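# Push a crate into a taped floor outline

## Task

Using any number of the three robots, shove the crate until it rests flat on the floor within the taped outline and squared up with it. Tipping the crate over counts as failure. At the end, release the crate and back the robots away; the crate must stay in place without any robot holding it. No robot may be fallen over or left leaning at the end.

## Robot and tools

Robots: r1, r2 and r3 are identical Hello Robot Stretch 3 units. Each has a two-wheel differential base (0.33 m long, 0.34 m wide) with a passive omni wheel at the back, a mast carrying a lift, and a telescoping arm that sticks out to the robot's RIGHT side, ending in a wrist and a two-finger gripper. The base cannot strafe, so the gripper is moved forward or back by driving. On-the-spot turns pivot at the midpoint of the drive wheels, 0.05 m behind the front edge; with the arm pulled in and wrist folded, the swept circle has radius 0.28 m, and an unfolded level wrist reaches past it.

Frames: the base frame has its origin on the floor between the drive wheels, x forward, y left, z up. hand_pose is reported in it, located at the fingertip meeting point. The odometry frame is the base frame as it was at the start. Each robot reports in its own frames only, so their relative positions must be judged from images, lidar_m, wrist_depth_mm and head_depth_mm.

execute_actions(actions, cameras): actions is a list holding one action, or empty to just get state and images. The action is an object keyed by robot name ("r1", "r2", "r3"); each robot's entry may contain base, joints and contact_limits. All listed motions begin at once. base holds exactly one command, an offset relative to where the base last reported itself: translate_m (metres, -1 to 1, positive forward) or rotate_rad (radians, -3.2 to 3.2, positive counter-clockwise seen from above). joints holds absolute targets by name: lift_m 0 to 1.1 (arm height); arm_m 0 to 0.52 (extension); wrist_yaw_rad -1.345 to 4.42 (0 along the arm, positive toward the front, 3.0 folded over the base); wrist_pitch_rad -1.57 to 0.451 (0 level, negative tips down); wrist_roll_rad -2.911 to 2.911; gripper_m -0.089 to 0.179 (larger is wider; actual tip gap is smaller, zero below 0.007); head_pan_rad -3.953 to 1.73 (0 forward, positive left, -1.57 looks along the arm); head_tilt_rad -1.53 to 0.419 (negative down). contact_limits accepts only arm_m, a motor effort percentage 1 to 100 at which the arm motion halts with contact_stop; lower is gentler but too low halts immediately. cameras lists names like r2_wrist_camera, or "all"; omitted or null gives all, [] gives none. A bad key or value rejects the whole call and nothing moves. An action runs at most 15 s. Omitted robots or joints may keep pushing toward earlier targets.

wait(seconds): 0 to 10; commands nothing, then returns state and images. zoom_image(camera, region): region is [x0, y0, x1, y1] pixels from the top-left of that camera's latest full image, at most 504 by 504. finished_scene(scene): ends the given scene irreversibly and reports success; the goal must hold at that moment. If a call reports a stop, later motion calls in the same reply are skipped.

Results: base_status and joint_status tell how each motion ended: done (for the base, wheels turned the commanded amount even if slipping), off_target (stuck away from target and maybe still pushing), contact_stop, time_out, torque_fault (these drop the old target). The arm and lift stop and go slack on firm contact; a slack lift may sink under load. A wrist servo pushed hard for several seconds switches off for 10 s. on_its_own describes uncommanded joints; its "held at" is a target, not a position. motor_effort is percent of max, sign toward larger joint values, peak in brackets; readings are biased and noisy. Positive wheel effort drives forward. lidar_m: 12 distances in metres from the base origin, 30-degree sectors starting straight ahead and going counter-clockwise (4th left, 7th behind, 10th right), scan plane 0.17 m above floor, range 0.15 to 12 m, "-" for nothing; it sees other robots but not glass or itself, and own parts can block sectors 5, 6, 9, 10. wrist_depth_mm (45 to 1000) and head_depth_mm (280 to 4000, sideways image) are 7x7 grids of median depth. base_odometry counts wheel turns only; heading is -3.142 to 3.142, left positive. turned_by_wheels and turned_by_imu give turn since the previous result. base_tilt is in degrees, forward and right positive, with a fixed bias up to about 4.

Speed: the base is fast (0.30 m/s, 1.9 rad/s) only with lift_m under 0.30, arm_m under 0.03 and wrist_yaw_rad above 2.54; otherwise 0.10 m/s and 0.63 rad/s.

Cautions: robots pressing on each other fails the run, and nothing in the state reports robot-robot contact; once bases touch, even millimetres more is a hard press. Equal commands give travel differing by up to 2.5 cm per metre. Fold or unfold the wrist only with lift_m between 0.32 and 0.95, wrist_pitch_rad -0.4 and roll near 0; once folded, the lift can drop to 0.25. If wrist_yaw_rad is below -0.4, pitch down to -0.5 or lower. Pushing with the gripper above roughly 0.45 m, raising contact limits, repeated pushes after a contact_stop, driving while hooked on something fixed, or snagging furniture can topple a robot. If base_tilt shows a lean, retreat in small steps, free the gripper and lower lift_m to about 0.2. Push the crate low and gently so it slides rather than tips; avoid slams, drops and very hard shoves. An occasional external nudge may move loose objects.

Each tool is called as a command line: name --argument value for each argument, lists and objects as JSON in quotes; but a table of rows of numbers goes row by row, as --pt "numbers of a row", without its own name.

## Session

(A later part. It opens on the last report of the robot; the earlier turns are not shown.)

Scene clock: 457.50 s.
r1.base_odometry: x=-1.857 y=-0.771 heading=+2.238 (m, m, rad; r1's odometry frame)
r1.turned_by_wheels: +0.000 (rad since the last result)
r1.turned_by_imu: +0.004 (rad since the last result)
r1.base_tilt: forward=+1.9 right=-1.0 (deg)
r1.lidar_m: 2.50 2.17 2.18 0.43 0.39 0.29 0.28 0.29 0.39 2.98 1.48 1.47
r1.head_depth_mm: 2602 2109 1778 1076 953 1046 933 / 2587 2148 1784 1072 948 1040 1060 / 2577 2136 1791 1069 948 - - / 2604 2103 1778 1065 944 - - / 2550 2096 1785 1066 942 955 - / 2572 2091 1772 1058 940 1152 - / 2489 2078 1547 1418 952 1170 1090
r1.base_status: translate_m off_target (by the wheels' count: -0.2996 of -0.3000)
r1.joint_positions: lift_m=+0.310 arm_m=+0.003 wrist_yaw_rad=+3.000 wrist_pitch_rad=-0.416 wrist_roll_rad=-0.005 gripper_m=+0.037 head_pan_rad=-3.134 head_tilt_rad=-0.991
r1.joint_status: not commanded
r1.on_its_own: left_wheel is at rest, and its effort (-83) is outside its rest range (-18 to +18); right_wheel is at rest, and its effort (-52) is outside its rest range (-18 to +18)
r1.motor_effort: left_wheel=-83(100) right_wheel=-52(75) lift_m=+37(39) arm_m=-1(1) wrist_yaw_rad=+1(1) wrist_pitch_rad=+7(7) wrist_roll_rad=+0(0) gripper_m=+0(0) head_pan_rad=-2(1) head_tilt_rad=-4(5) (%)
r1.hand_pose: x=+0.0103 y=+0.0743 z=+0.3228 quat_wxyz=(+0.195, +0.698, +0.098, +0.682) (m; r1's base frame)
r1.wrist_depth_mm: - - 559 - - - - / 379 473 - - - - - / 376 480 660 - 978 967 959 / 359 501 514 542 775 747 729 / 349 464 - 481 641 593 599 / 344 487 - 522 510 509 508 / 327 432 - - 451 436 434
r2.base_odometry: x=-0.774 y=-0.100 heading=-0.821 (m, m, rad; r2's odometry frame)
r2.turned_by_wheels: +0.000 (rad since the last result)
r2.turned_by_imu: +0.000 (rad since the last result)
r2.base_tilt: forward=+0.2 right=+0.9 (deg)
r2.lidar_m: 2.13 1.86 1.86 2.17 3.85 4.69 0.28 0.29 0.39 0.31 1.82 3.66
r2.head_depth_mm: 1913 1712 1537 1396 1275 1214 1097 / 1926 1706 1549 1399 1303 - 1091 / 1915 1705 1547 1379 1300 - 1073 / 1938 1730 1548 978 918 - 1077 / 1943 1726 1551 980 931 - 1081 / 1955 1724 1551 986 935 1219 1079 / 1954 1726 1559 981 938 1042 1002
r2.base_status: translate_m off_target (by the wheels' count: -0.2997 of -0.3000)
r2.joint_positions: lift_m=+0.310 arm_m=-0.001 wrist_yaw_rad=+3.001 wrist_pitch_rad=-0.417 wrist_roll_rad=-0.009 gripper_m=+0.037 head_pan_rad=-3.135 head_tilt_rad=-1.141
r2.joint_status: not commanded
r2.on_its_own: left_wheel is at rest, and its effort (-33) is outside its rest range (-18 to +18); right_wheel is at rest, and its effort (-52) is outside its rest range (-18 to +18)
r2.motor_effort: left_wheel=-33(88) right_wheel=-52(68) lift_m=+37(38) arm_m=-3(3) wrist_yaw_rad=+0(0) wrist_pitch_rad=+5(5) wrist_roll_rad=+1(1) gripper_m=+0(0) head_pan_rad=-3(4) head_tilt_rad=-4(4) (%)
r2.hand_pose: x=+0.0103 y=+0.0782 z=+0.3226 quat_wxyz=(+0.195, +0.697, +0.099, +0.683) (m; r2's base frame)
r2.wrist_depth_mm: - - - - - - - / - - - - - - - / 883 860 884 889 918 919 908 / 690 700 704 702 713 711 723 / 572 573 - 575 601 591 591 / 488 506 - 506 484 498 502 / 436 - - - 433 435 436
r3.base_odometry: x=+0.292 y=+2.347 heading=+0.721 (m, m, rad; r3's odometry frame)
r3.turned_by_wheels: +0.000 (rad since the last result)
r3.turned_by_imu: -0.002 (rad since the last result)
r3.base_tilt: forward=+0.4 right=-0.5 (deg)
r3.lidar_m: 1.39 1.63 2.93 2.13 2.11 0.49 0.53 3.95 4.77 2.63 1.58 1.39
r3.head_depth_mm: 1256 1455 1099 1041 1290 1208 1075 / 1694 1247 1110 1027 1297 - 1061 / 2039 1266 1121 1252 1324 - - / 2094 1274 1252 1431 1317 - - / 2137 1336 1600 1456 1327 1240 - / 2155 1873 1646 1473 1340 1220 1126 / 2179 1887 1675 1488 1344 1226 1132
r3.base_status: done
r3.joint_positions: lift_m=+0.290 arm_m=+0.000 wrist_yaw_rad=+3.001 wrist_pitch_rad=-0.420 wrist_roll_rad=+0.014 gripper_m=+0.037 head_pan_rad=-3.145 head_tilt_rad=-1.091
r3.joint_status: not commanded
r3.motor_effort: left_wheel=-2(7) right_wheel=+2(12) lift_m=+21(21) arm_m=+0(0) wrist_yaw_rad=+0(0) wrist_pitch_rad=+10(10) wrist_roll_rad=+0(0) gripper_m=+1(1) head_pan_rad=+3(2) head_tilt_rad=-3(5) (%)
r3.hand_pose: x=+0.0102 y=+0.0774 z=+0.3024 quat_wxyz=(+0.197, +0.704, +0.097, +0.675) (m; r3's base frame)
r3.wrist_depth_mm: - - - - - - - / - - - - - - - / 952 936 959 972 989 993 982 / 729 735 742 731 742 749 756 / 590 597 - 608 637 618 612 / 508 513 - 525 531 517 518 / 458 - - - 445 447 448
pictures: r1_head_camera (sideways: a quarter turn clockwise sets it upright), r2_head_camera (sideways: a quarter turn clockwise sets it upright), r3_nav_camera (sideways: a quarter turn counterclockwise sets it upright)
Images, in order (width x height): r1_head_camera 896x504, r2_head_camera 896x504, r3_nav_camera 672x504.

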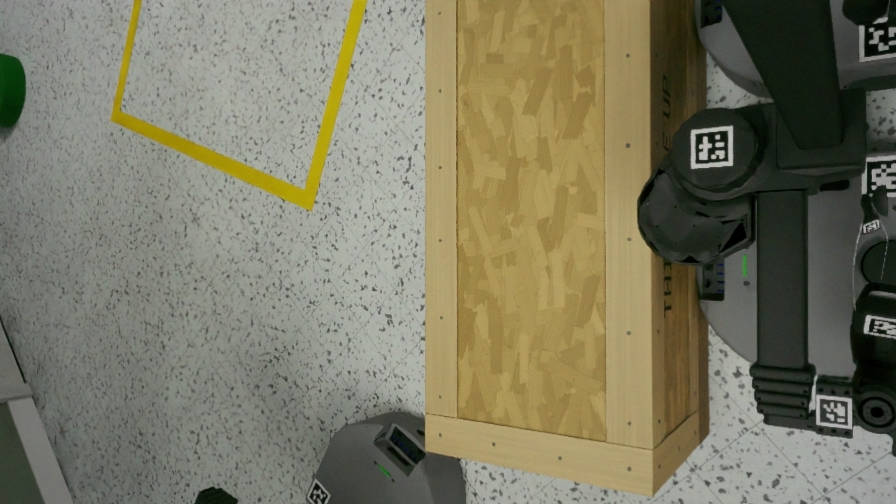

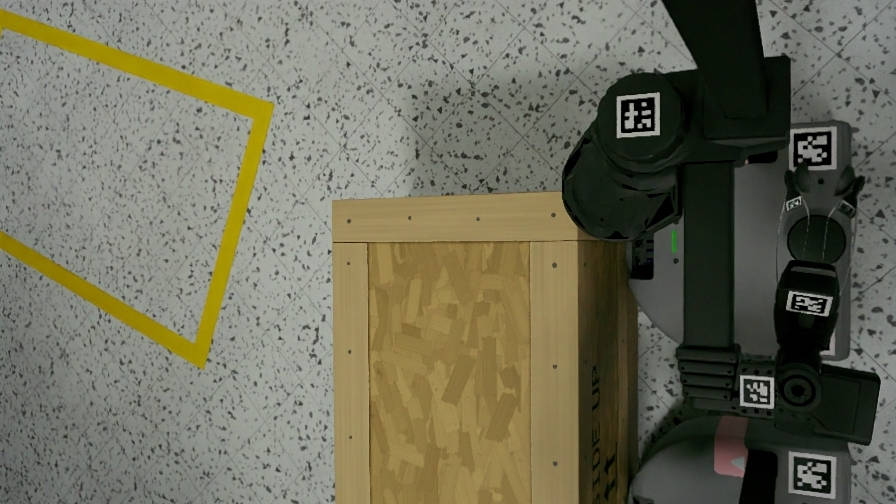

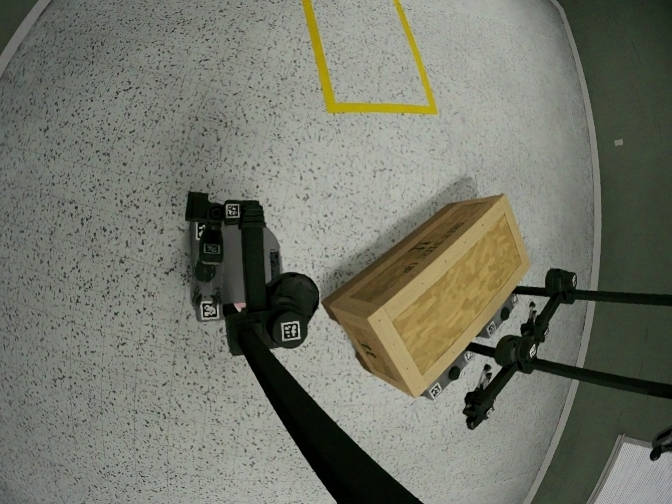

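execute_actions --actions '[{"r3":{"base":{"translate_m":0.3}},"r1":{"base":{"translate_m":-0.45},"joints":{"head_tilt_rad":-1.1}},"r2":{"base":{"translate_m":-0.45}}}]' --cameras '["r1_nav_camera"]'

execute_actions --actions '[{"r3":{"base":{"rotate_rad":1.9}},"r1":{"base":{"translate_m":-0.45}},"r2":{"base":{"translate_m":-0.45}}}]' --cameras '["r1_nav_camera","r2_head_camera","r1_head_camera"]'

Scene clock: 482.07 s.
r1.base_odometry: x=-1.579 y=-1.124 heading=+2.237 (m, m, rad; r1's odometry frame)
r1.turned_by_wheels: +0.000 (rad since the last result)
r1.turned_by_imu: +0.001 (rad since the last result)
r1.base_tilt: forward=+1.9 right=-1.0 (deg)
r1.lidar_m: 2.86 2.50 2.50 0.43 0.40 0.29 0.28 0.29 0.39 2.62 3.96 1.82
r1.head_depth_mm: 2170 1869 1642 1016 953 1036 970 / 2154 1870 1632 1011 952 1198 1081 / 2143 1842 1630 1007 939 - 1074 / 2145 1854 1630 1004 932 - 1069 / 2129 1846 1629 1001 942 - 1066 / 2144 1839 1608 1003 938 1214 1066 / 2104 1820 1612 1045 944 1180 1091
r1.base_status: translate_m off_target (by the wheels' count: -0.4496 of -0.4500)
r1.joint_positions: lift_m=+0.310 arm_m=+0.003 wrist_yaw_rad=+3.000 wrist_pitch_rad=-0.416 wrist_roll_rad=-0.005 gripper_m=+0.037 head_pan_rad=-3.134 head_tilt_rad=-1.087
r1.joint_status: all done
r1.on_its_own: left_wheel is at rest, and its effort (-81) is outside its rest range (-18 to +18); right_wheel is at rest, and its effort (-52) is outside its rest range (-18 to +18)
r1.motor_effort: left_wheel=-81(96) right_wheel=-52(68) lift_m=+37(37) arm_m=-1(1) wrist_yaw_rad=-1(1) wrist_pitch_rad=+7(7) wrist_roll_rad=+0(0) gripper_m=+0(0) head_pan_rad=-2(2) head_tilt_rad=-5(14) (%)
r1.hand_pose: x=+0.0103 y=+0.0743 z=+0.3228 quat_wxyz=(+0.195, +0.698, +0.098, +0.682) (m; r1's base frame)
r1.wrist_depth_mm: - - 556 - - - - / 377 479 - - - - - / 374 494 662 - 991 - 934 / 359 496 520 547 779 752 718 / 354 464 - 483 651 609 589 / 341 481 - 524 505 512 499 / 332 426 - - 449 445 436
r2.base_odometry: x=-1.081 y=+0.229 heading=-0.820 (m, m, rad; r2's odometry frame)
r2.turned_by_wheels: +0.000 (rad since the last result)
r2.turned_by_imu: -0.001 (rad since the last result)
r2.base_tilt: forward=+0.3 right=+1.0 (deg)
r2.lidar_m: 2.50 2.18 2.19 2.56 4.38 4.38 0.28 0.29 0.39 0.31 2.13 2.12
r2.head_depth_mm: 1914 1704 1547 1405 1283 1213 1096 / 1922 1712 1524 1397 1306 - 1097 / 1930 1718 1530 1381 1301 - 1078 / 1928 1722 1540 980 917 - 1074 / 1923 1726 1542 983 931 - 1081 / 1938 1724 1552 983 933 1211 1080 / 1940 1730 1569 980 936 1045 991
r2.base_status: translate_m off_target (by the wheels' count: -0.4497 of -0.4500)
r2.joint_positions: lift_m=+0.310 arm_m=-0.001 wrist_yaw_rad=+3.001 wrist_pitch_rad=-0.417 wrist_roll_rad=-0.009 gripper_m=+0.037 head_pan_rad=-3.135 head_tilt_rad=-1.141
r2.joint_status: not commanded
r2.on_its_own: left_wheel is at rest, and its effort (-35) is outside its rest range (-18 to +18); right_wheel is at rest, and its effort (-52) is outside its rest range (-18 to +18)
r2.motor_effort: left_wheel=-35(52) right_wheel=-52(59) lift_m=+36(36) arm_m=-2(2) wrist_yaw_rad=+0(0) wrist_pitch_rad=+5(5) wrist_roll_rad=+1(1) gripper_m=+1(1) head_pan_rad=-3(4) head_tilt_rad=-3(4) (%)
r2.hand_pose: x=+0.0103 y=+0.0782 z=+0.3226 quat_wxyz=(+0.195, +0.697, +0.099, +0.683) (m; r2's base frame)
r2.wrist_depth_mm: - - - - - - - / - - - - - - - / 890 855 903 902 906 914 938 / 687 699 696 711 711 717 721 / 570 577 - 584 596 593 594 / 480 510 - 503 487 503 504 / 438 - - - 433 434 431
r3.base_odometry: x=+0.517 y=+2.545 heading=+0.721 (m, m, rad; r3's odometry frame)
r3.turned_by_wheels: +0.000 (rad since the last result)
r3.turned_by_imu: -0.002 (rad since the last result)
r3.base_tilt: forward=+0.4 right=-0.6 (deg)
r3.lidar_m: 1.10 1.30 2.31 3.87 4.17 3.64 0.59 0.58 4.85 2.09 1.26 1.10
r3.head_depth_mm: 2030 1748 1579 1419 1288 1208 1076 / 2061 1214 1514 1432 1313 - 1060 / 1192 1505 1153 1387 1324 - - / 1295 1615 1133 1252 1313 - - / 1746 1291 1138 1116 1330 1241 - / 2111 1293 1168 1445 1332 1223 1124 / 2188 1336 1626 1490 1347 1224 1133
r3.base_status: done
r3.joint_positions: lift_m=+0.290 arm_m=+0.000 wrist_yaw_rad=+3.001 wrist_pitch_rad=-0.420 wrist_roll_rad=+0.014 gripper_m=+0.037 head_pan_rad=-3.145 head_tilt_rad=-1.091
r3.joint_status: not commanded
r3.motor_effort: left_wheel=-1(8) right_wheel=+2(11) lift_m=+22(21) arm_m=-1(1) wrist_yaw_rad=-1(2) wrist_pitch_rad=+10(10) wrist_roll_rad=+0(0) gripper_m=+0(0) head_pan_rad=+3(2) head_tilt_rad=-4(4) (%)
r3.hand_pose: x=+0.0102 y=+0.0774 z=+0.3024 quat_wxyz=(+0.197, +0.704, +0.097, +0.675) (m; r3's base frame)
r3.wrist_depth_mm: - - - - - - - / - - - - - - - / 949 960 969 957 947 979 962 / 737 732 736 740 742 757 759 / 606 604 - 606 631 611 615 / 507 510 - 531 532 514 517 / 451 - - - 445 441 444
pictures: r1_nav_camera (sideways: a quarter turn counterclockwise sets it upright)
Images, in order (width x height): r1_nav_camera 672x504.

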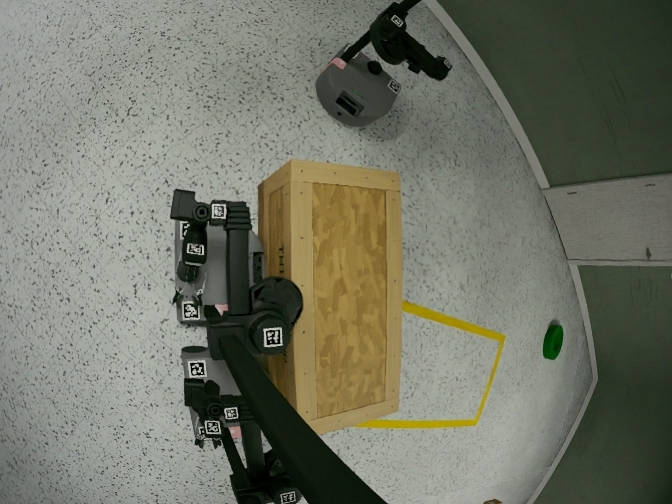

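Scene clock: 487.50 s.
r1.base_odometry: x=-1.301 y=-1.477 heading=+2.237 (m, m, rad; r1's odometry frame)
r1.turned_by_wheels: +0.000 (rad since the last result)
r1.turned_by_imu: +0.001 (rad since the last result)
r1.base_tilt: forward=+1.9 right=-1.0 (deg)
r1.lidar_m: 3.22 2.81 2.82 0.43 0.40 0.29 0.28 0.29 0.39 2.25 3.95 2.19
r1.head_depth_mm: 2159 1881 1638 1018 954 1044 984 / 2160 1857 1637 1011 953 1178 1079 / 2153 1865 1632 1016 936 - 1073 / 2143 1859 1619 1005 934 - 1070 / 2125 1850 1616 1002 944 - 1065 / 2085 1841 1609 1002 939 1221 1061 / 1982 1839 1612 1049 935 1185 1084
r1.base_status: translate_m off_target (by the wheels' count: -0.4496 of -0.4500)
r1.joint_positions: lift_m=+0.310 arm_m=+0.003 wrist_yaw_rad=+3.000 wrist_pitch_rad=-0.416 wrist_roll_rad=-0.005 gripper_m=+0.037 head_pan_rad=-3.134 head_tilt_rad=-1.087
r1.joint_status: not commanded
r1.on_its_own: left_wheel is at rest, and its effort (-80) is outside its rest range (-18 to +18); right_wheel is at rest, and its effort (-53) is outside its rest range (-18 to +18)
r1.motor_effort: left_wheel=-80(94) right_wheel=-53(67) lift_m=+36(37) arm_m=-1(1) wrist_yaw_rad=-1(1) wrist_pitch_rad=+7(7) wrist_roll_rad=+0(0) gripper_m=+0(1) head_pan_rad=-2(2) head_tilt_rad=-5(5) (%)
r1.hand_pose: x=+0.0103 y=+0.0743 z=+0.3228 quat_wxyz=(+0.195, +0.698, +0.098, +0.682) (m; r1's base frame)
r1.wrist_depth_mm: - - 535 - - - - / 375 485 - - - - - / 374 492 646 - - 968 937 / 361 498 519 543 772 730 729 / 351 469 - 484 645 615 593 / 339 495 - 520 511 525 498 / 330 432 - - 447 443 444
r2.base_odometry: x=-1.388 y=+0.558 heading=-0.820 (m, m, rad; r2's odometry frame)
r2.turned_by_wheels: +0.000 (rad since the last result)
r2.turned_by_imu: +0.000 (rad since the last result)
r2.base_tilt: forward=+0.3 right=+0.9 (deg)
r2.lidar_m: 2.87 2.50 2.51 2.92 4.07 4.07 0.28 0.29 0.39 0.31 4.64 2.46
r2.head_depth_mm: 1916 1710 1533 1401 1280 1206 1100 / 1933 1704 1538 1405 1300 - 1081 / 1923 1705 1533 1379 1294 - 1076 / 1929 1712 1546 976 921 - 1081 / 1926 1730 1539 986 929 - 1083 / 1934 1733 1550 981 935 1211 1084 / 1953 1724 1555 994 938 1047 993
r2.base_status: translate_m off_target (by the wheels' count: -0.4497 of -0.4500)
r2.joint_positions: lift_m=+0.310 arm_m=-0.001 wrist_yaw_rad=+3.001 wrist_pitch_rad=-0.417 wrist_roll_rad=-0.009 gripper_m=+0.037 head_pan_rad=-3.135 head_tilt_rad=-1.141
r2.joint_status: not commanded
r2.on_its_own: left_wheel is at rest, and its effort (-35) is outside its rest range (-18 to +18); right_wheel is at rest, and its effort (-53) is outside its rest range (-18 to +18)
r2.motor_effort: left_wheel=-35(51) right_wheel=-53(59) lift_m=+36(37) arm_m=-3(2) wrist_yaw_rad=+0(0) wrist_pitch_rad=+5(5) wrist_roll_rad=+1(1) gripper_m=+1(0) head_pan_rad=-3(3) head_tilt_rad=-4(4) (%)
r2.hand_pose: x=+0.0103 y=+0.0782 z=+0.3226 quat_wxyz=(+0.195, +0.697, +0.099, +0.683) (m; r2's base frame)
r2.wrist_depth_mm: - - - - - - - / - - - - - - - / 861 844 882 886 911 921 917 / 693 698 708 709 718 726 722 / 571 568 - 581 590 587 589 / 491 503 - 498 488 500 499 / 434 - - - 428 437 441
r3.base_odometry: x=+0.517 y=+2.545 heading=+2.621 (m, m, rad; r3's odometry frame)
r3.turned_by_wheels: +1.900 (rad since the last result)
r3.turned_by_imu: +1.866 (rad since the last result)
r3.base_tilt: forward=+0.4 right=-0.5 (deg)
r3.lidar_m: 2.21 3.72 3.64 0.57 0.57 3.34 1.46 1.13 1.10 1.17 1.70 3.86
r3.head_depth_mm: 2036 1789 1585 1422 1283 1199 1075 / 2055 1802 1591 1432 1313 - 1061 / 2036 1824 1596 1440 1321 - - / 1894 1841 1619 1449 1316 - - / 1646 1778 1629 1469 1323 1244 - / 1453 1633 1653 1474 1337 1219 1128 / 1301 1447 1584 1488 1348 1227 1129
r3.base_status: done
r3.joint_positions: lift_m=+0.290 arm_m=+0.000 wrist_yaw_rad=+3.001 wrist_pitch_rad=-0.420 wrist_roll_rad=+0.014 gripper_m=+0.037 head_pan_rad=-3.145 head_tilt_rad=-1.091
r3.joint_status: not commanded
r3.motor_effort: left_wheel=-1(8) right_wheel=+3(14) lift_m=+21(21) arm_m=-1(1) wrist_yaw_rad=+0(1) wrist_pitch_rad=+10(10) wrist_roll_rad=+0(0) gripper_m=+0(0) head_pan_rad=+3(3) head_tilt_rad=-4(4) (%)
r3.hand_pose: x=+0.0102 y=+0.0774 z=+0.3024 quat_wxyz=(+0.197, +0.704, +0.097, +0.675) (m; r3's base frame)
r3.wrist_depth_mm: 463 - - - - - - / 497 - 824 918 - - - / 537 570 822 864 992 987 977 / 575 674 703 740 748 753 761 / 596 607 - 605 635 615 613 / 502 508 - 531 533 515 517 / 451 - - - 446 449 448
pictures: r1_head_camera (sideways: a quarter turn clockwise sets it upright), r1_nav_camera (sideways: a quarter turn counterclockwise sets it upright), r2_head_camera (sideways: a quarter turn clockwise sets it upright)
Images, in order (width x height): r1_head_camera 896x504, r1_nav_camera 672x504, r2_head_camera 896x504.

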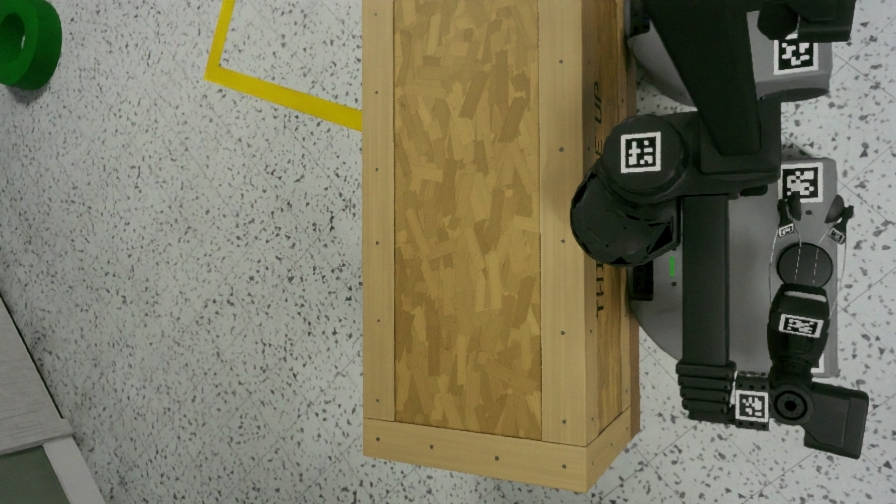

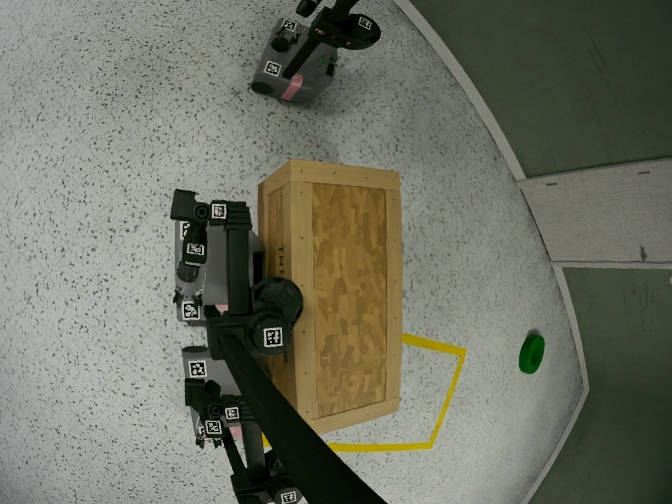

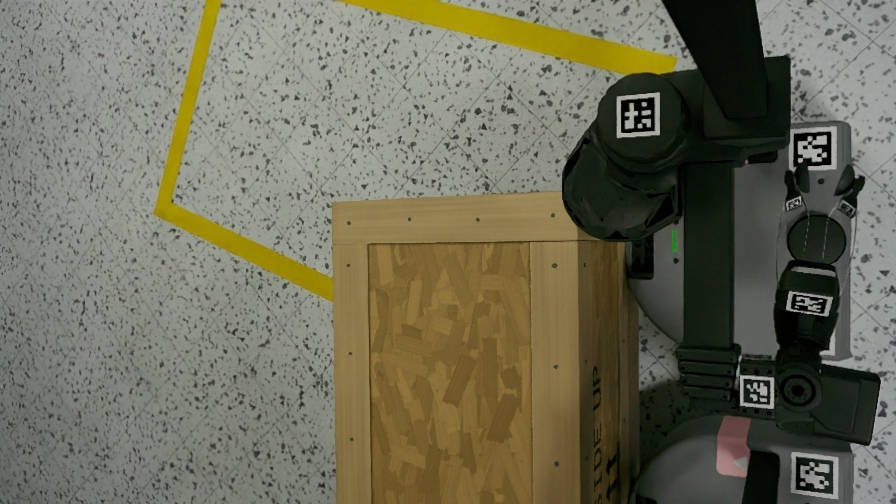

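execute_actions --actions '[{"r3":{"base":{"translate_m":0.3}},"r1":{"base":{"translate_m":-0.22}},"r2":{"base":{"translate_m":-0.22}}}]' --cameras '["r1_head_camera"]'

execute_actions --actions '[{"r3":{"base":{"rotate_rad":-1.3}},"r1":{"base":{"translate_m":0.55},"joints":{"lift_m":0.285,"head_tilt_rad":-0.9}},"r2":{"base":{"translate_m":0.55},"joints":{"lift_m":0.285,"head_tilt_rad":-0.9}}}]' --cameras '["r1_nav_camera","r3_head_camera","r1_head_camera","r2_head_camera"]'

Scene clock: 498.83 s.
r1.base_odometry: x=-1.166 y=-1.650 heading=+2.237 (m, m, rad; r1's odometry frame)
r1.turned_by_wheels: +0.000 (rad since the last result)
r1.turned_by_imu: +0.001 (rad since the last result)
r1.base_tilt: forward=+1.8 right=-1.0 (deg)
r1.lidar_m: 3.38 2.97 2.98 0.43 0.40 0.29 0.28 0.29 0.39 0.81 0.97 2.38
r1.head_depth_mm: 2074 1865 1633 1011 953 1038 982 / 2156 1863 1630 1003 949 1185 1081 / 2153 1855 1632 1012 934 - 1079 / 2140 1852 1618 1004 938 - 1067 / 2085 1843 1615 1006 940 - 1066 / 2004 1854 1621 1008 932 1219 1068 / 1844 1836 1612 1047 941 1183 1088
r1.base_status: translate_m off_target (by the wheels' count: -0.2196 of -0.2200)
r1.joint_positions: lift_m=+0.310 arm_m=+0.003 wrist_yaw_rad=+3.000 wrist_pitch_rad=-0.416 wrist_roll_rad=-0.005 gripper_m=+0.037 head_pan_rad=-3.134 head_tilt_rad=-1.087
r1.joint_status: not commanded
r1.on_its_own: left_wheel is at rest, and its effort (-80) is outside its rest range (-18 to +18); right_wheel is at rest, and its effort (-54) is outside its rest range (-18 to +18)
r1.motor_effort: left_wheel=-80(96) right_wheel=-54(67) lift_m=+37(37) arm_m=-2(1) wrist_yaw_rad=+0(1) wrist_pitch_rad=+7(7) wrist_roll_rad=+0(0) gripper_m=+0(0) head_pan_rad=-2(1) head_tilt_rad=-5(6) (%)
r1.hand_pose: x=+0.0103 y=+0.0743 z=+0.3228 quat_wxyz=(+0.195, +0.698, +0.098, +0.682) (m; r1's base frame)
r1.wrist_depth_mm: - - 448 - - - - / 372 486 - - - - - / 374 485 672 - - 975 924 / 363 499 534 548 767 732 716 / 352 464 - 480 653 613 593 / 343 488 - 522 519 524 507 / 330 437 - - 450 444 434
r2.base_odometry: x=-1.538 y=+0.719 heading=-0.820 (m, m, rad; r2's odometry frame)
r2.turned_by_wheels: +0.000 (rad since the last result)
r2.turned_by_imu: +0.000 (rad since the last result)
r2.base_tilt: forward=+0.3 right=+1.0 (deg)
r2.lidar_m: 3.03 2.66 2.66 3.11 3.90 3.93 0.28 0.29 0.39 0.31 4.33 2.63
r2.head_depth_mm: 1914 1708 1541 1393 1278 1210 1090 / 1915 1703 1537 1404 1292 - 1090 / 1929 1708 1543 1385 1298 - 1079 / 1917 1720 1546 981 917 - 1075 / 1931 1712 1543 985 935 - 1083 / 1935 1730 1543 982 938 1214 1082 / 1946 1745 1546 986 935 1046 987
r2.base_status: translate_m off_target (by the wheels' count: -0.2197 of -0.2200)
r2.joint_positions: lift_m=+0.310 arm_m=-0.001 wrist_yaw_rad=+3.001 wrist_pitch_rad=-0.417 wrist_roll_rad=-0.009 gripper_m=+0.037 head_pan_rad=-3.135 head_tilt_rad=-1.141
r2.joint_status: not commanded
r2.on_its_own: left_wheel is at rest, and its effort (-34) is outside its rest range (-18 to +18); right_wheel is at rest, and its effort (-52) is outside its rest range (-18 to +18)
r2.motor_effort: left_wheel=-34(53) right_wheel=-52(59) lift_m=+36(36) arm_m=-3(3) wrist_yaw_rad=+0(0) wrist_pitch_rad=+5(5) wrist_roll_rad=+1(1) gripper_m=+0(0) head_pan_rad=-3(3) head_tilt_rad=-4(3) (%)
r2.hand_pose: x=+0.0103 y=+0.0782 z=+0.3226 quat_wxyz=(+0.195, +0.697, +0.099, +0.683) (m; r2's base frame)
r2.wrist_depth_mm: - - - - - - - / - - - - - - - / 880 850 898 892 905 931 930 / 699 694 709 701 714 718 726 / 573 574 - 581 603 588 593 / 491 513 - 501 482 500 502 / 437 - - - 430 441 432
r3.base_odometry: x=+0.257 y=+2.694 heading=+2.621 (m, m, rad; r3's odometry frame)
r3.turned_by_wheels: +0.000 (rad since the last result)
r3.turned_by_imu: -0.002 (rad since the last result)
r3.base_tilt: forward=+0.5 right=-0.5 (deg)
r3.lidar_m: 1.91 3.53 3.47 3.69 0.91 0.80 1.68 1.29 1.27 1.35 1.95 3.62
r3.head_depth_mm: 2015 1781 1538 1417 1286 1211 1073 / 2066 1797 1601 1435 1317 - 1063 / 2092 1819 1610 1438 1322 - - / 2055 1841 1615 1453 1316 - - / 1910 1852 1644 1462 1327 1239 - / 1681 1789 1645 1483 1341 1218 1126 / 1509 1677 1680 1486 1347 1228 1128
r3.base_status: done
r3.joint_positions: lift_m=+0.290 arm_m=+0.000 wrist_yaw_rad=+3.001 wrist_pitch_rad=-0.420 wrist_roll_rad=+0.014 gripper_m=+0.037 head_pan_rad=-3.145 head_tilt_rad=-1.091
r3.joint_status: not commanded
r3.motor_effort: left_wheel=-2(8) right_wheel=+3(12) lift_m=+21(21) arm_m=-1(1) wrist_yaw_rad=+0(1) wrist_pitch_rad=+10(10) wrist_roll_rad=+0(0) gripper_m=+0(1) head_pan_rad=+3(3) head_tilt_rad=-3(4) (%)
r3.hand_pose: x=+0.0102 y=+0.0774 z=+0.3024 quat_wxyz=(+0.197, +0.704, +0.097, +0.675) (m; r3's base frame)
r3.wrist_depth_mm: - - - - - - - / 838 - - - - - - / 728 761 966 962 958 974 977 / 724 740 749 752 756 754 750 / 600 599 - 605 632 609 615 / 506 513 - 531 535 513 522 / 452 - - - 442 446 449
pictures: r1_head_camera (sideways: a quarter turn clockwise sets it upright)
Images, in order (width x height): r1_head_camera 896x504.

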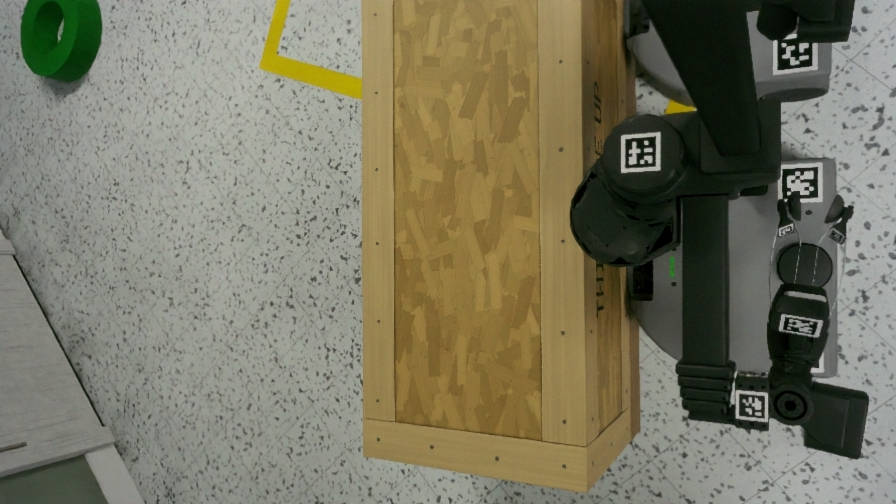

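Scene clock: 502.63 s.
r1.base_odometry: x=-1.506 y=-1.218 heading=+2.237 (m, m, rad; r1's odometry frame)
r1.turned_by_wheels: +0.000 (rad since the last result)
r1.turned_by_imu: -0.001 (rad since the last result)
r1.base_tilt: forward=+1.9 right=-1.0 (deg)
r1.lidar_m: 2.96 2.58 2.59 0.43 4.61 0.85 0.82 0.85 0.98 0.88 4.05 1.91
r1.head_depth_mm: 3235 2449 1365 1298 1419 1250 1001 / 3211 2470 1371 1284 1415 1242 1132 / 2937 2429 1366 1278 1411 1261 - / 2754 2442 1358 1282 1411 1260 - / 2471 2431 1363 1277 1415 1237 - / 2258 2437 1404 1270 1409 1240 1136 / 2099 2289 1962 1632 1398 1228 1102
r1.base_status: done
r1.joint_positions: lift_m=+0.285 arm_m=+0.003 wrist_yaw_rad=+3.000 wrist_pitch_rad=-0.416 wrist_roll_rad=-0.005 gripper_m=+0.037 head_pan_rad=-3.134 head_tilt_rad=-0.901
r1.joint_status: all done
r1.motor_effort: left_wheel=+0(68) right_wheel=+1(48) lift_m=+20(32) arm_m=-1(2) wrist_yaw_rad=-1(1) wrist_pitch_rad=+7(7) wrist_roll_rad=+0(0) gripper_m=+0(1) head_pan_rad=-2(1) head_tilt_rad=+0(11) (%)
r1.hand_pose: x=+0.0103 y=+0.0743 z=+0.2984 quat_wxyz=(+0.195, +0.698, +0.098, +0.682) (m; r1's base frame)
r1.wrist_depth_mm: - - 558 - - - - / - - - - - - - / - - 632 950 988 952 880 / 851 820 481 497 735 708 681 / 655 615 - 488 604 581 552 / 538 535 - - 478 486 478 / 458 - - - 425 416 415
r2.base_odometry: x=-1.162 y=+0.316 heading=-0.820 (m, m, rad; r2's odometry frame)
r2.turned_by_wheels: +0.000 (rad since the last result)
r2.turned_by_imu: +0.003 (rad since the last result)
r2.base_tilt: forward=+0.2 right=+0.9 (deg)
r2.lidar_m: 2.58 2.26 2.27 2.66 4.30 4.30 0.82 0.85 2.49 0.32 2.25 2.21
r2.head_depth_mm: 3091 2375 1951 1627 1422 1258 1126 / 3034 2383 1947 1640 1433 1261 - / 3051 2370 1964 1615 1431 1260 - / 2931 2412 1376 1244 1405 1265 1163 / 2795 2407 1366 1247 1407 1265 1147 / 2579 2388 1378 1247 1414 1271 1131 / 2412 2408 1378 1248 1417 1271 1135
r2.base_status: done
r2.joint_positions: lift_m=+0.285 arm_m=-0.001 wrist_yaw_rad=+3.001 wrist_pitch_rad=-0.417 wrist_roll_rad=-0.009 gripper_m=+0.037 head_pan_rad=-3.135 head_tilt_rad=-0.901
r2.joint_status: all done
r2.motor_effort: left_wheel=-1(30) right_wheel=+1(43) lift_m=+26(32) arm_m=-3(3) wrist_yaw_rad=+0(1) wrist_pitch_rad=+5(5) wrist_roll_rad=+1(1) gripper_m=+0(1) head_pan_rad=-3(4) head_tilt_rad=+1(16) (%)
r2.hand_pose: x=+0.0103 y=+0.0782 z=+0.2981 quat_wxyz=(+0.195, +0.697, +0.099, +0.683) (m; r2's base frame)
r2.wrist_depth_mm: - - - - - - - / - - - - - - - / 826 821 842 841 867 846 880 / 646 657 669 669 678 679 692 / 544 545 - 539 563 552 548 / 460 495 - - 460 471 483 / - - - - 407 412 412
r3.base_odometry: x=+0.257 y=+2.694 heading=+1.321 (m, m, rad; r3's odometry frame)
r3.turned_by_wheels: -1.300 (rad since the last result)
r3.turned_by_imu: -1.279 (rad since the last result)
r3.base_tilt: forward=+0.4 right=-0.6 (deg)
r3.lidar_m: 1.56 3.06 3.65 1.91 3.47 0.97 1.55 0.81 0.97 1.40 1.27 1.28
r3.head_depth_mm: 1113 1097 1340 1404 1290 1206 1077 / 1356 1541 1392 1413 1314 - 1062 / 2096 1764 1584 1448 1329 - - / 2112 1831 1614 1454 1318 - - / 2134 1862 1630 1468 1329 1239 - / 2138 1633 1604 1455 1330 1220 1126 / 1522 1336 1209 1349 1342 1230 1128
r3.base_status: done
r3.joint_positions: lift_m=+0.290 arm_m=+0.000 wrist_yaw_rad=+3.001 wrist_pitch_rad=-0.420 wrist_roll_rad=+0.014 gripper_m=+0.037 head_pan_rad=-3.145 head_tilt_rad=-1.091
r3.joint_status: not commanded
r3.motor_effort: left_wheel=+2(12) right_wheel=-3(9) lift_m=+21(22) arm_m=-1(1) wrist_yaw_rad=+0(0) wrist_pitch_rad=+10(10) wrist_roll_rad=+0(0) gripper_m=+0(1) head_pan_rad=+2(3) head_tilt_rad=-4(5) (%)
r3.hand_pose: x=+0.0102 y=+0.0774 z=+0.3024 quat_wxyz=(+0.197, +0.704, +0.097, +0.675) (m; r3's base frame)
r3.wrist_depth_mm: - - - - - - - / - - - - - - - / 932 948 969 959 985 977 978 / 736 733 753 744 752 758 759 / 601 592 - 607 629 608 613 / 508 509 - 526 527 522 521 / 449 - - - 448 444 446
pictures: r1_head_camera (sideways: a quarter turn clockwise sets it upright), r1_nav_camera (sideways: a quarter turn counterclockwise sets it upright), r2_head_camera (sideways: a quarter turn clockwise sets it upright), r3_head_camera (sideways: a quarter turn clockwise sets it upright)
Images, in order (width x height): r1_head_camera 896x504, r1_nav_camera 672x504, r2_head_camera 896x504, r3_head_camera 896x504.

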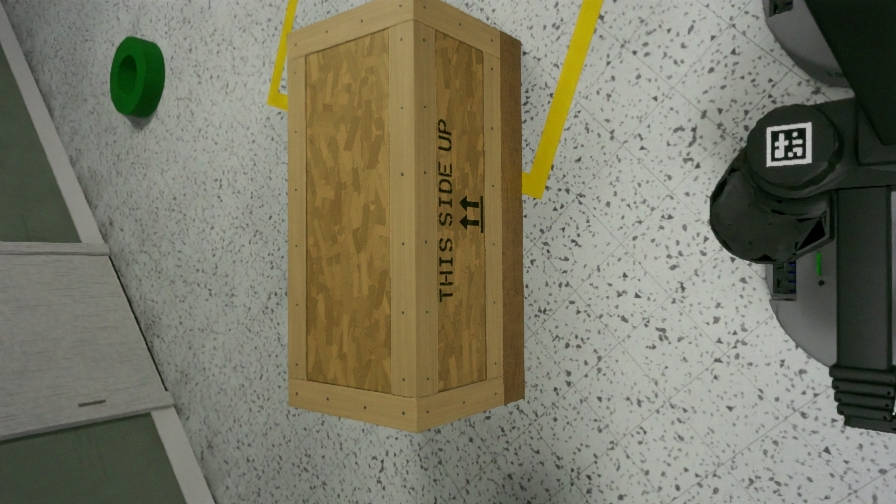

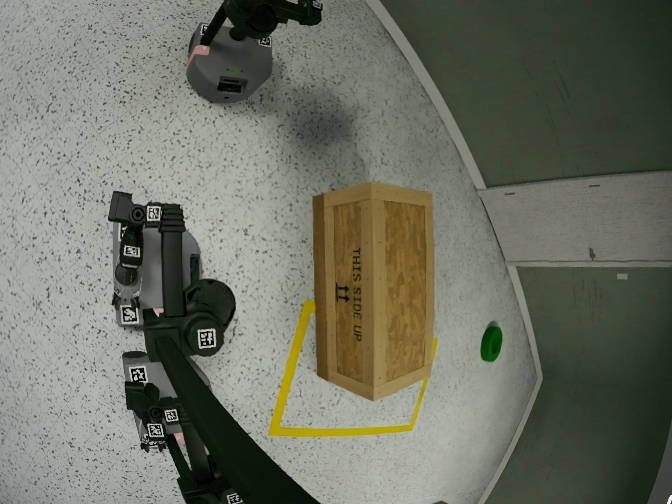

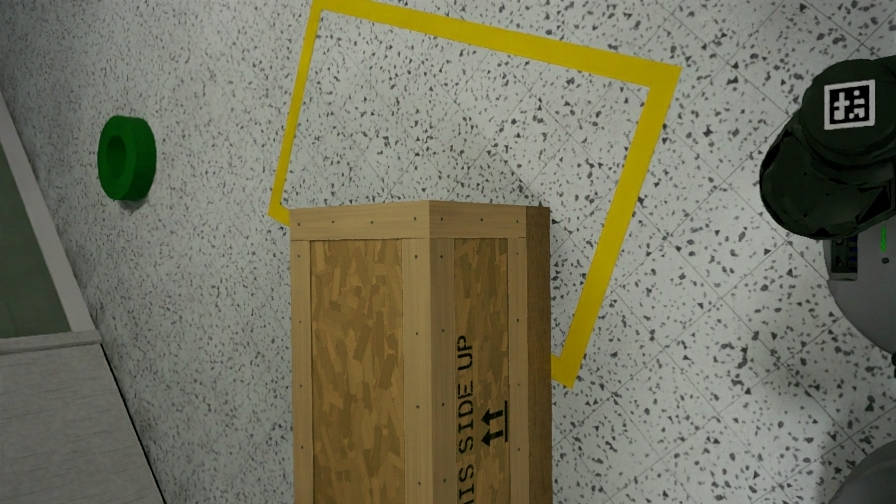

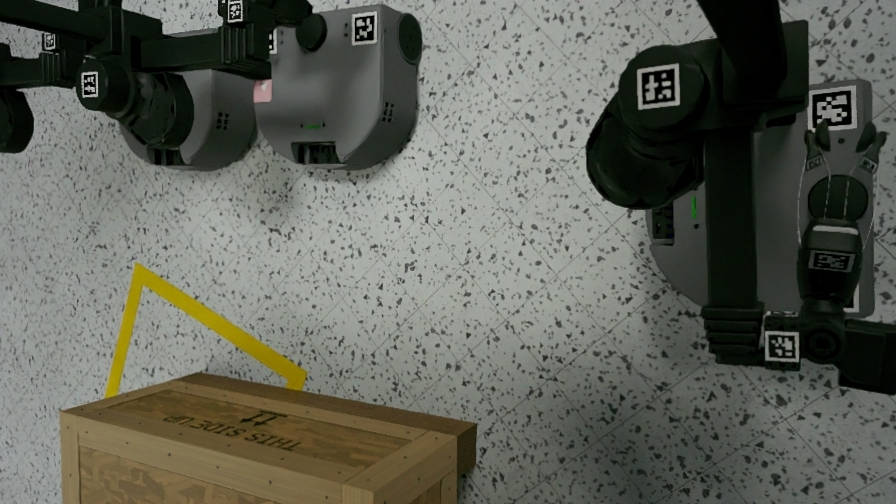

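execute_actions --actions '[{"r3":{"base":{"translate_m":-0.62}},"r1":{"base":{"translate_m":0.35},"joints":{"head_tilt_rad":-0.8}},"r2":{"base":{"translate_m":0.2},"joints":{"head_tilt_rad":-0.8}}}]' --cameras '[]'

execute_actions --actions '[{"r3":{"base":{"rotate_rad":1.26},"joints":{"lift_m":0.31}}}]' --cameras '["r3_head_camera","r1_head_camera"]'

Scene clock: 516.93 s.
r1.base_odometry: x=-1.722 y=-0.942 heading=+2.237 (m, m, rad; r1's odometry frame)
r1.turned_by_wheels: +0.000 (rad since the last result)
r1.turned_by_imu: -0.001 (rad since the last result)
r1.base_tilt: forward=+1.9 right=-1.0 (deg)
r1.lidar_m: 2.67 2.33 2.33 0.46 0.45 1.22 1.17 0.62 2.41 2.81 3.82 1.63
r1.head_depth_mm: - 3012 2187 1763 1519 1292 976 / 3717 2963 1573 1645 1511 1289 1148 / 3302 2992 1574 1653 1510 1282 - / 2957 3011 1585 1649 1503 1299 1167 / 2748 2866 1565 1584 1310 1255 1150 / 2467 2673 2110 1140 948 1215 1135 / 2293 2600 2244 844 1394 1259 1123
r1.base_status: done
r1.joint_positions: lift_m=+0.285 arm_m=+0.003 wrist_yaw_rad=+3.000 wrist_pitch_rad=-0.416 wrist_roll_rad=-0.005 gripper_m=+0.037 head_pan_rad=-3.134 head_tilt_rad=-0.803
r1.joint_status: all done
r1.motor_effort: left_wheel=+0(12) right_wheel=+0(8) lift_m=+21(21) arm_m=-1(1) wrist_yaw_rad=+0(0) wrist_pitch_rad=+7(7) wrist_roll_rad=+0(0) gripper_m=+0(0) head_pan_rad=-1(1) head_tilt_rad=+0(10) (%)
r1.hand_pose: x=+0.0103 y=+0.0743 z=+0.2984 quat_wxyz=(+0.195, +0.698, +0.098, +0.682) (m; r1's base frame)
r1.wrist_depth_mm: - - - - - - - / - - - - - - - / - - 970 997 937 911 886 / 784 497 723 739 731 718 692 / 440 423 - 603 609 572 565 / 528 465 - - 481 486 468 / 457 - - - 426 420 404
r2.base_odometry: x=-1.026 y=+0.170 heading=-0.820 (m, m, rad; r2's odometry frame)
r2.turned_by_wheels: +0.000 (rad since the last result)
r2.turned_by_imu: +0.000 (rad since the last result)
r2.base_tilt: forward=+0.3 right=+0.9 (deg)
r2.lidar_m: 2.42 2.12 2.13 2.49 4.43 4.44 1.02 1.06 0.83 0.32 0.32 2.08
r2.head_depth_mm: - 2854 2222 1813 1528 1312 1156 / 3584 2867 2206 1815 1524 1325 1155 / 3483 2814 2219 1764 1529 1322 1184 / 3126 2863 1572 1384 1529 1325 1165 / 2927 2923 1572 1388 1521 1322 1165 / 2685 2813 1572 1395 1520 1325 1173 / 2487 2670 1589 1397 1521 1322 1168
r2.base_status: done
r2.joint_positions: lift_m=+0.285 arm_m=-0.001 wrist_yaw_rad=+3.001 wrist_pitch_rad=-0.417 wrist_roll_rad=-0.009 gripper_m=+0.037 head_pan_rad=-3.135 head_tilt_rad=-0.803
r2.joint_status: all done
r2.motor_effort: left_wheel=-1(10) right_wheel=+1(8) lift_m=+27(26) arm_m=-3(3) wrist_yaw_rad=+0(0) wrist_pitch_rad=+5(5) wrist_roll_rad=+1(1) gripper_m=-1(0) head_pan_rad=-4(4) head_tilt_rad=+2(11) (%)
r2.hand_pose: x=+0.0103 y=+0.0782 z=+0.2981 quat_wxyz=(+0.195, +0.697, +0.099, +0.683) (m; r2's base frame)
r2.wrist_depth_mm: - - - - - - - / - - - - - - - / 835 820 828 865 867 876 874 / 654 661 662 661 678 669 682 / 548 547 - 544 568 547 560 / 463 492 - - 458 478 478 / - - - - 410 415 414
r3.base_odometry: x=+0.104 y=+2.093 heading=+1.321 (m, m, rad; r3's odometry frame)
r3.turned_by_wheels: +0.000 (rad since the last result)
r3.turned_by_imu: +0.001 (rad since the last result)
r3.base_tilt: forward=+0.4 right=-0.6 (deg)
r3.lidar_m: 2.04 4.03 2.09 3.39 3.07 0.95 3.79 0.60 0.46 0.45 1.66 1.67
r3.head_depth_mm: 2030 1780 1580 1368 1285 1203 1076 / 2056 1802 1591 1425 1311 - 1063 / 2079 1821 1606 1441 1322 - - / 2089 1839 1616 1450 1314 - - / 2124 1874 1628 1462 1322 1242 - / 2149 1874 1636 1433 1326 1217 1124 / 2201 1889 1172 1109 1120 1122 1118
r3.base_status: done
r3.joint_positions: lift_m=+0.290 arm_m=+0.000 wrist_yaw_rad=+3.001 wrist_pitch_rad=-0.420 wrist_roll_rad=+0.014 gripper_m=+0.037 head_pan_rad=-3.145 head_tilt_rad=-1.091
r3.joint_status: not commanded
r3.motor_effort: left_wheel=+3(6) right_wheel=-2(12) lift_m=+21(22) arm_m=-1(1) wrist_yaw_rad=+0(0) wrist_pitch_rad=+10(10) wrist_roll_rad=+0(0) gripper_m=+1(1) head_pan_rad=+2(4) head_tilt_rad=-4(5) (%)
r3.hand_pose: x=+0.0102 y=+0.0774 z=+0.3024 quat_wxyz=(+0.197, +0.704, +0.097, +0.675) (m; r3's base frame)
r3.wrist_depth_mm: - - - - - - - / - - - - - - - / 632 598 865 980 977 960 991 / 643 572 743 739 749 756 758 / 601 596 - 603 629 610 618 / 507 505 - 527 532 514 514 / 448 - - - 444 446 442
pictures: none
No camera images: the call's "cameras" was empty. Leave "cameras" out to get every camera's image.

Scene clock: 519.63 s.
r1.base_odometry: x=-1.722 y=-0.942 heading=+2.237 (m, m, rad; r1's odometry frame)
r1.turned_by_wheels: +0.000 (rad since the last result)
r1.turned_by_imu: +0.000 (rad since the last result)
r1.base_tilt: forward=+1.9 right=-1.0 (deg)
r1.lidar_m: 2.67 2.33 2.33 0.46 0.45 1.22 0.75 0.75 2.41 2.81 3.82 1.63
r1.head_depth_mm: - 2969 2161 1757 1511 1294 976 / 3720 2880 1575 1657 1509 1293 1152 / 3318 3018 1576 1653 1509 1293 - / 3007 3012 1569 1622 1494 1286 1173 / 2679 2890 1563 1643 1418 1285 1141 / 2490 2670 920 1050 1287 1284 1125 / 634 2468 2223 1707 1309 1285 1129
r1.base_status: not commanded
r1.joint_positions: lift_m=+0.285 arm_m=+0.003 wrist_yaw_rad=+3.000 wrist_pitch_rad=-0.416 wrist_roll_rad=-0.005 gripper_m=+0.037 head_pan_rad=-3.134 head_tilt_rad=-0.803
r1.joint_status: not commanded
r1.motor_effort: left_wheel=+1(0) right_wheel=+0(1) lift_m=+20(21) arm_m=-2(2) wrist_yaw_rad=-1(0) wrist_pitch_rad=+7(7) wrist_roll_rad=+0(0) gripper_m=+0(1) head_pan_rad=-1(2) head_tilt_rad=+1(1) (%)
r1.hand_pose: x=+0.0103 y=+0.0743 z=+0.2984 quat_wxyz=(+0.195, +0.698, +0.098, +0.682) (m; r1's base frame)
r1.wrist_depth_mm: - - - - - - - / - - - - - - - / - - 956 979 964 929 893 / 803 503 711 764 720 734 699 / 446 425 - 600 617 572 565 / 524 470 - - 482 484 476 / 454 - - - 418 421 410
r2.base_odometry: x=-1.026 y=+0.170 heading=-0.820 (m, m, rad; r2's odometry frame)
r2.turned_by_wheels: +0.000 (rad since the last result)
r2.turned_by_imu: +0.000 (rad since the last result)
r2.base_tilt: forward=+0.3 right=+1.0 (deg)
r2.lidar_m: 2.42 2.12 2.12 2.49 4.45 4.44 1.02 1.06 0.87 0.32 0.32 2.08
r2.head_depth_mm: - 2856 2205 1801 1518 1314 1156 / 3652 2858 2210 1793 1511 1320 1158 / 3460 2777 2228 1763 1528 1315 1184 / 3115 2874 1568 1375 1523 1322 1162 / 2903 2922 1578 1385 1522 1319 1159 / 2668 2809 1582 1390 1522 1323 1171 / 2514 2709 1576 1393 1532 1329 1174
r2.base_status: not commanded
r2.joint_positions: lift_m=+0.285 arm_m=-0.001 wrist_yaw_rad=+3.001 wrist_pitch_rad=-0.417 wrist_roll_rad=-0.009 gripper_m=+0.037 head_pan_rad=-3.135 head_tilt_rad=-0.803
r2.joint_status: not commanded
r2.motor_effort: left_wheel=+0(0) right_wheel=+1(1) lift_m=+26(26) arm_m=-3(3) wrist_yaw_rad=+0(1) wrist_pitch_rad=+5(5) wrist_roll_rad=+1(1) gripper_m=+0(1) head_pan_rad=-4(3) head_tilt_rad=+1(1) (%)
r2.hand_pose: x=+0.0103 y=+0.0782 z=+0.2981 quat_wxyz=(+0.195, +0.697, +0.099, +0.683) (m; r2's base frame)
r2.wrist_depth_mm: - - - - - - - / - - - - - - - / 828 802 839 854 861 873 875 / 652 656 666 659 674 684 686 / 535 540 - 550 569 550 563 / 458 486 - - 454 474 479 / - - - - 409 409 414
r3.base_odometry: x=+0.104 y=+2.093 heading=+2.581 (m, m, rad; r3's odometry frame)
r3.turned_by_wheels: +1.260 (rad since the last result)
r3.turned_by_imu: +1.243 (rad since the last result)
r3.base_tilt: forward=+0.4 right=-0.6 (deg)
r3.lidar_m: 2.10 0.76 0.78 1.04 0.89 0.52 0.45 1.70 1.66 1.75 2.46 4.08
r3.head_depth_mm: 2032 1788 1095 1084 1289 1211 1076 / 2059 1799 1109 1042 1305 - - / 2095 1816 1115 1033 1294 - - / 2117 1840 1125 1023 1281 - - / 2129 1860 1592 1441 1318 1236 - / 2126 1870 1645 1471 1342 1223 1131 / 1993 1899 1664 1486 1341 1226 1131
r3.base_status: done
r3.joint_positions: lift_m=+0.310 arm_m=+0.000 wrist_yaw_rad=+3.001 wrist_pitch_rad=-0.420 wrist_roll_rad=+0.014 gripper_m=+0.037 head_pan_rad=-3.145 head_tilt_rad=-1.091
r3.joint_status: all done
r3.motor_effort: left_wheel=-2(8) right_wheel=+3(10) lift_m=+28(30) arm_m=-1(1) wrist_yaw_rad=-2(1) wrist_pitch_rad=+10(10) wrist_roll_rad=+0(0) gripper_m=+0(0) head_pan_rad=+2(2) head_tilt_rad=-5(4) (%)
r3.hand_pose: x=+0.0102 y=+0.0774 z=+0.3220 quat_wxyz=(+0.197, +0.704, +0.097, +0.675) (m; r3's base frame)
r3.wrist_depth_mm: - - - - - - - / - - - - 961 - - / - - - 913 885 660 656 / 764 768 782 778 783 590 519 / 623 623 - 629 660 593 555 / 530 529 - 535 558 539 544 / 461 - - - 465 468 472
pictures: r1_head_camera (sideways: a quarter turn clockwise sets it upright), r3_head_camera (sideways: a quarter turn clockwise sets it upright)
Images, in order (width x height): r1_head_camera 896x504, r3_head_camera 896x504.

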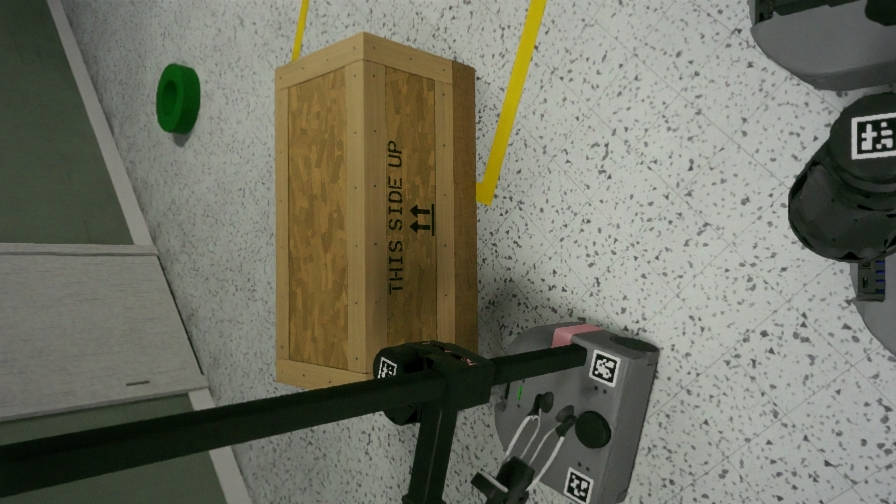

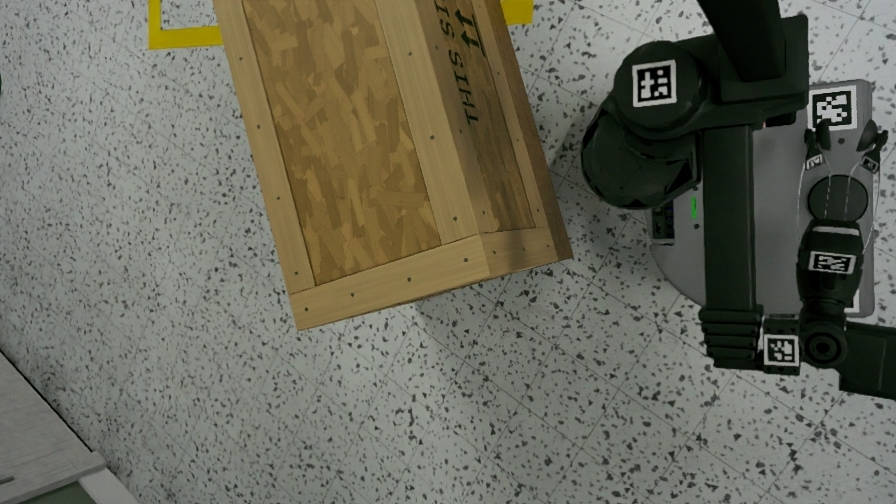

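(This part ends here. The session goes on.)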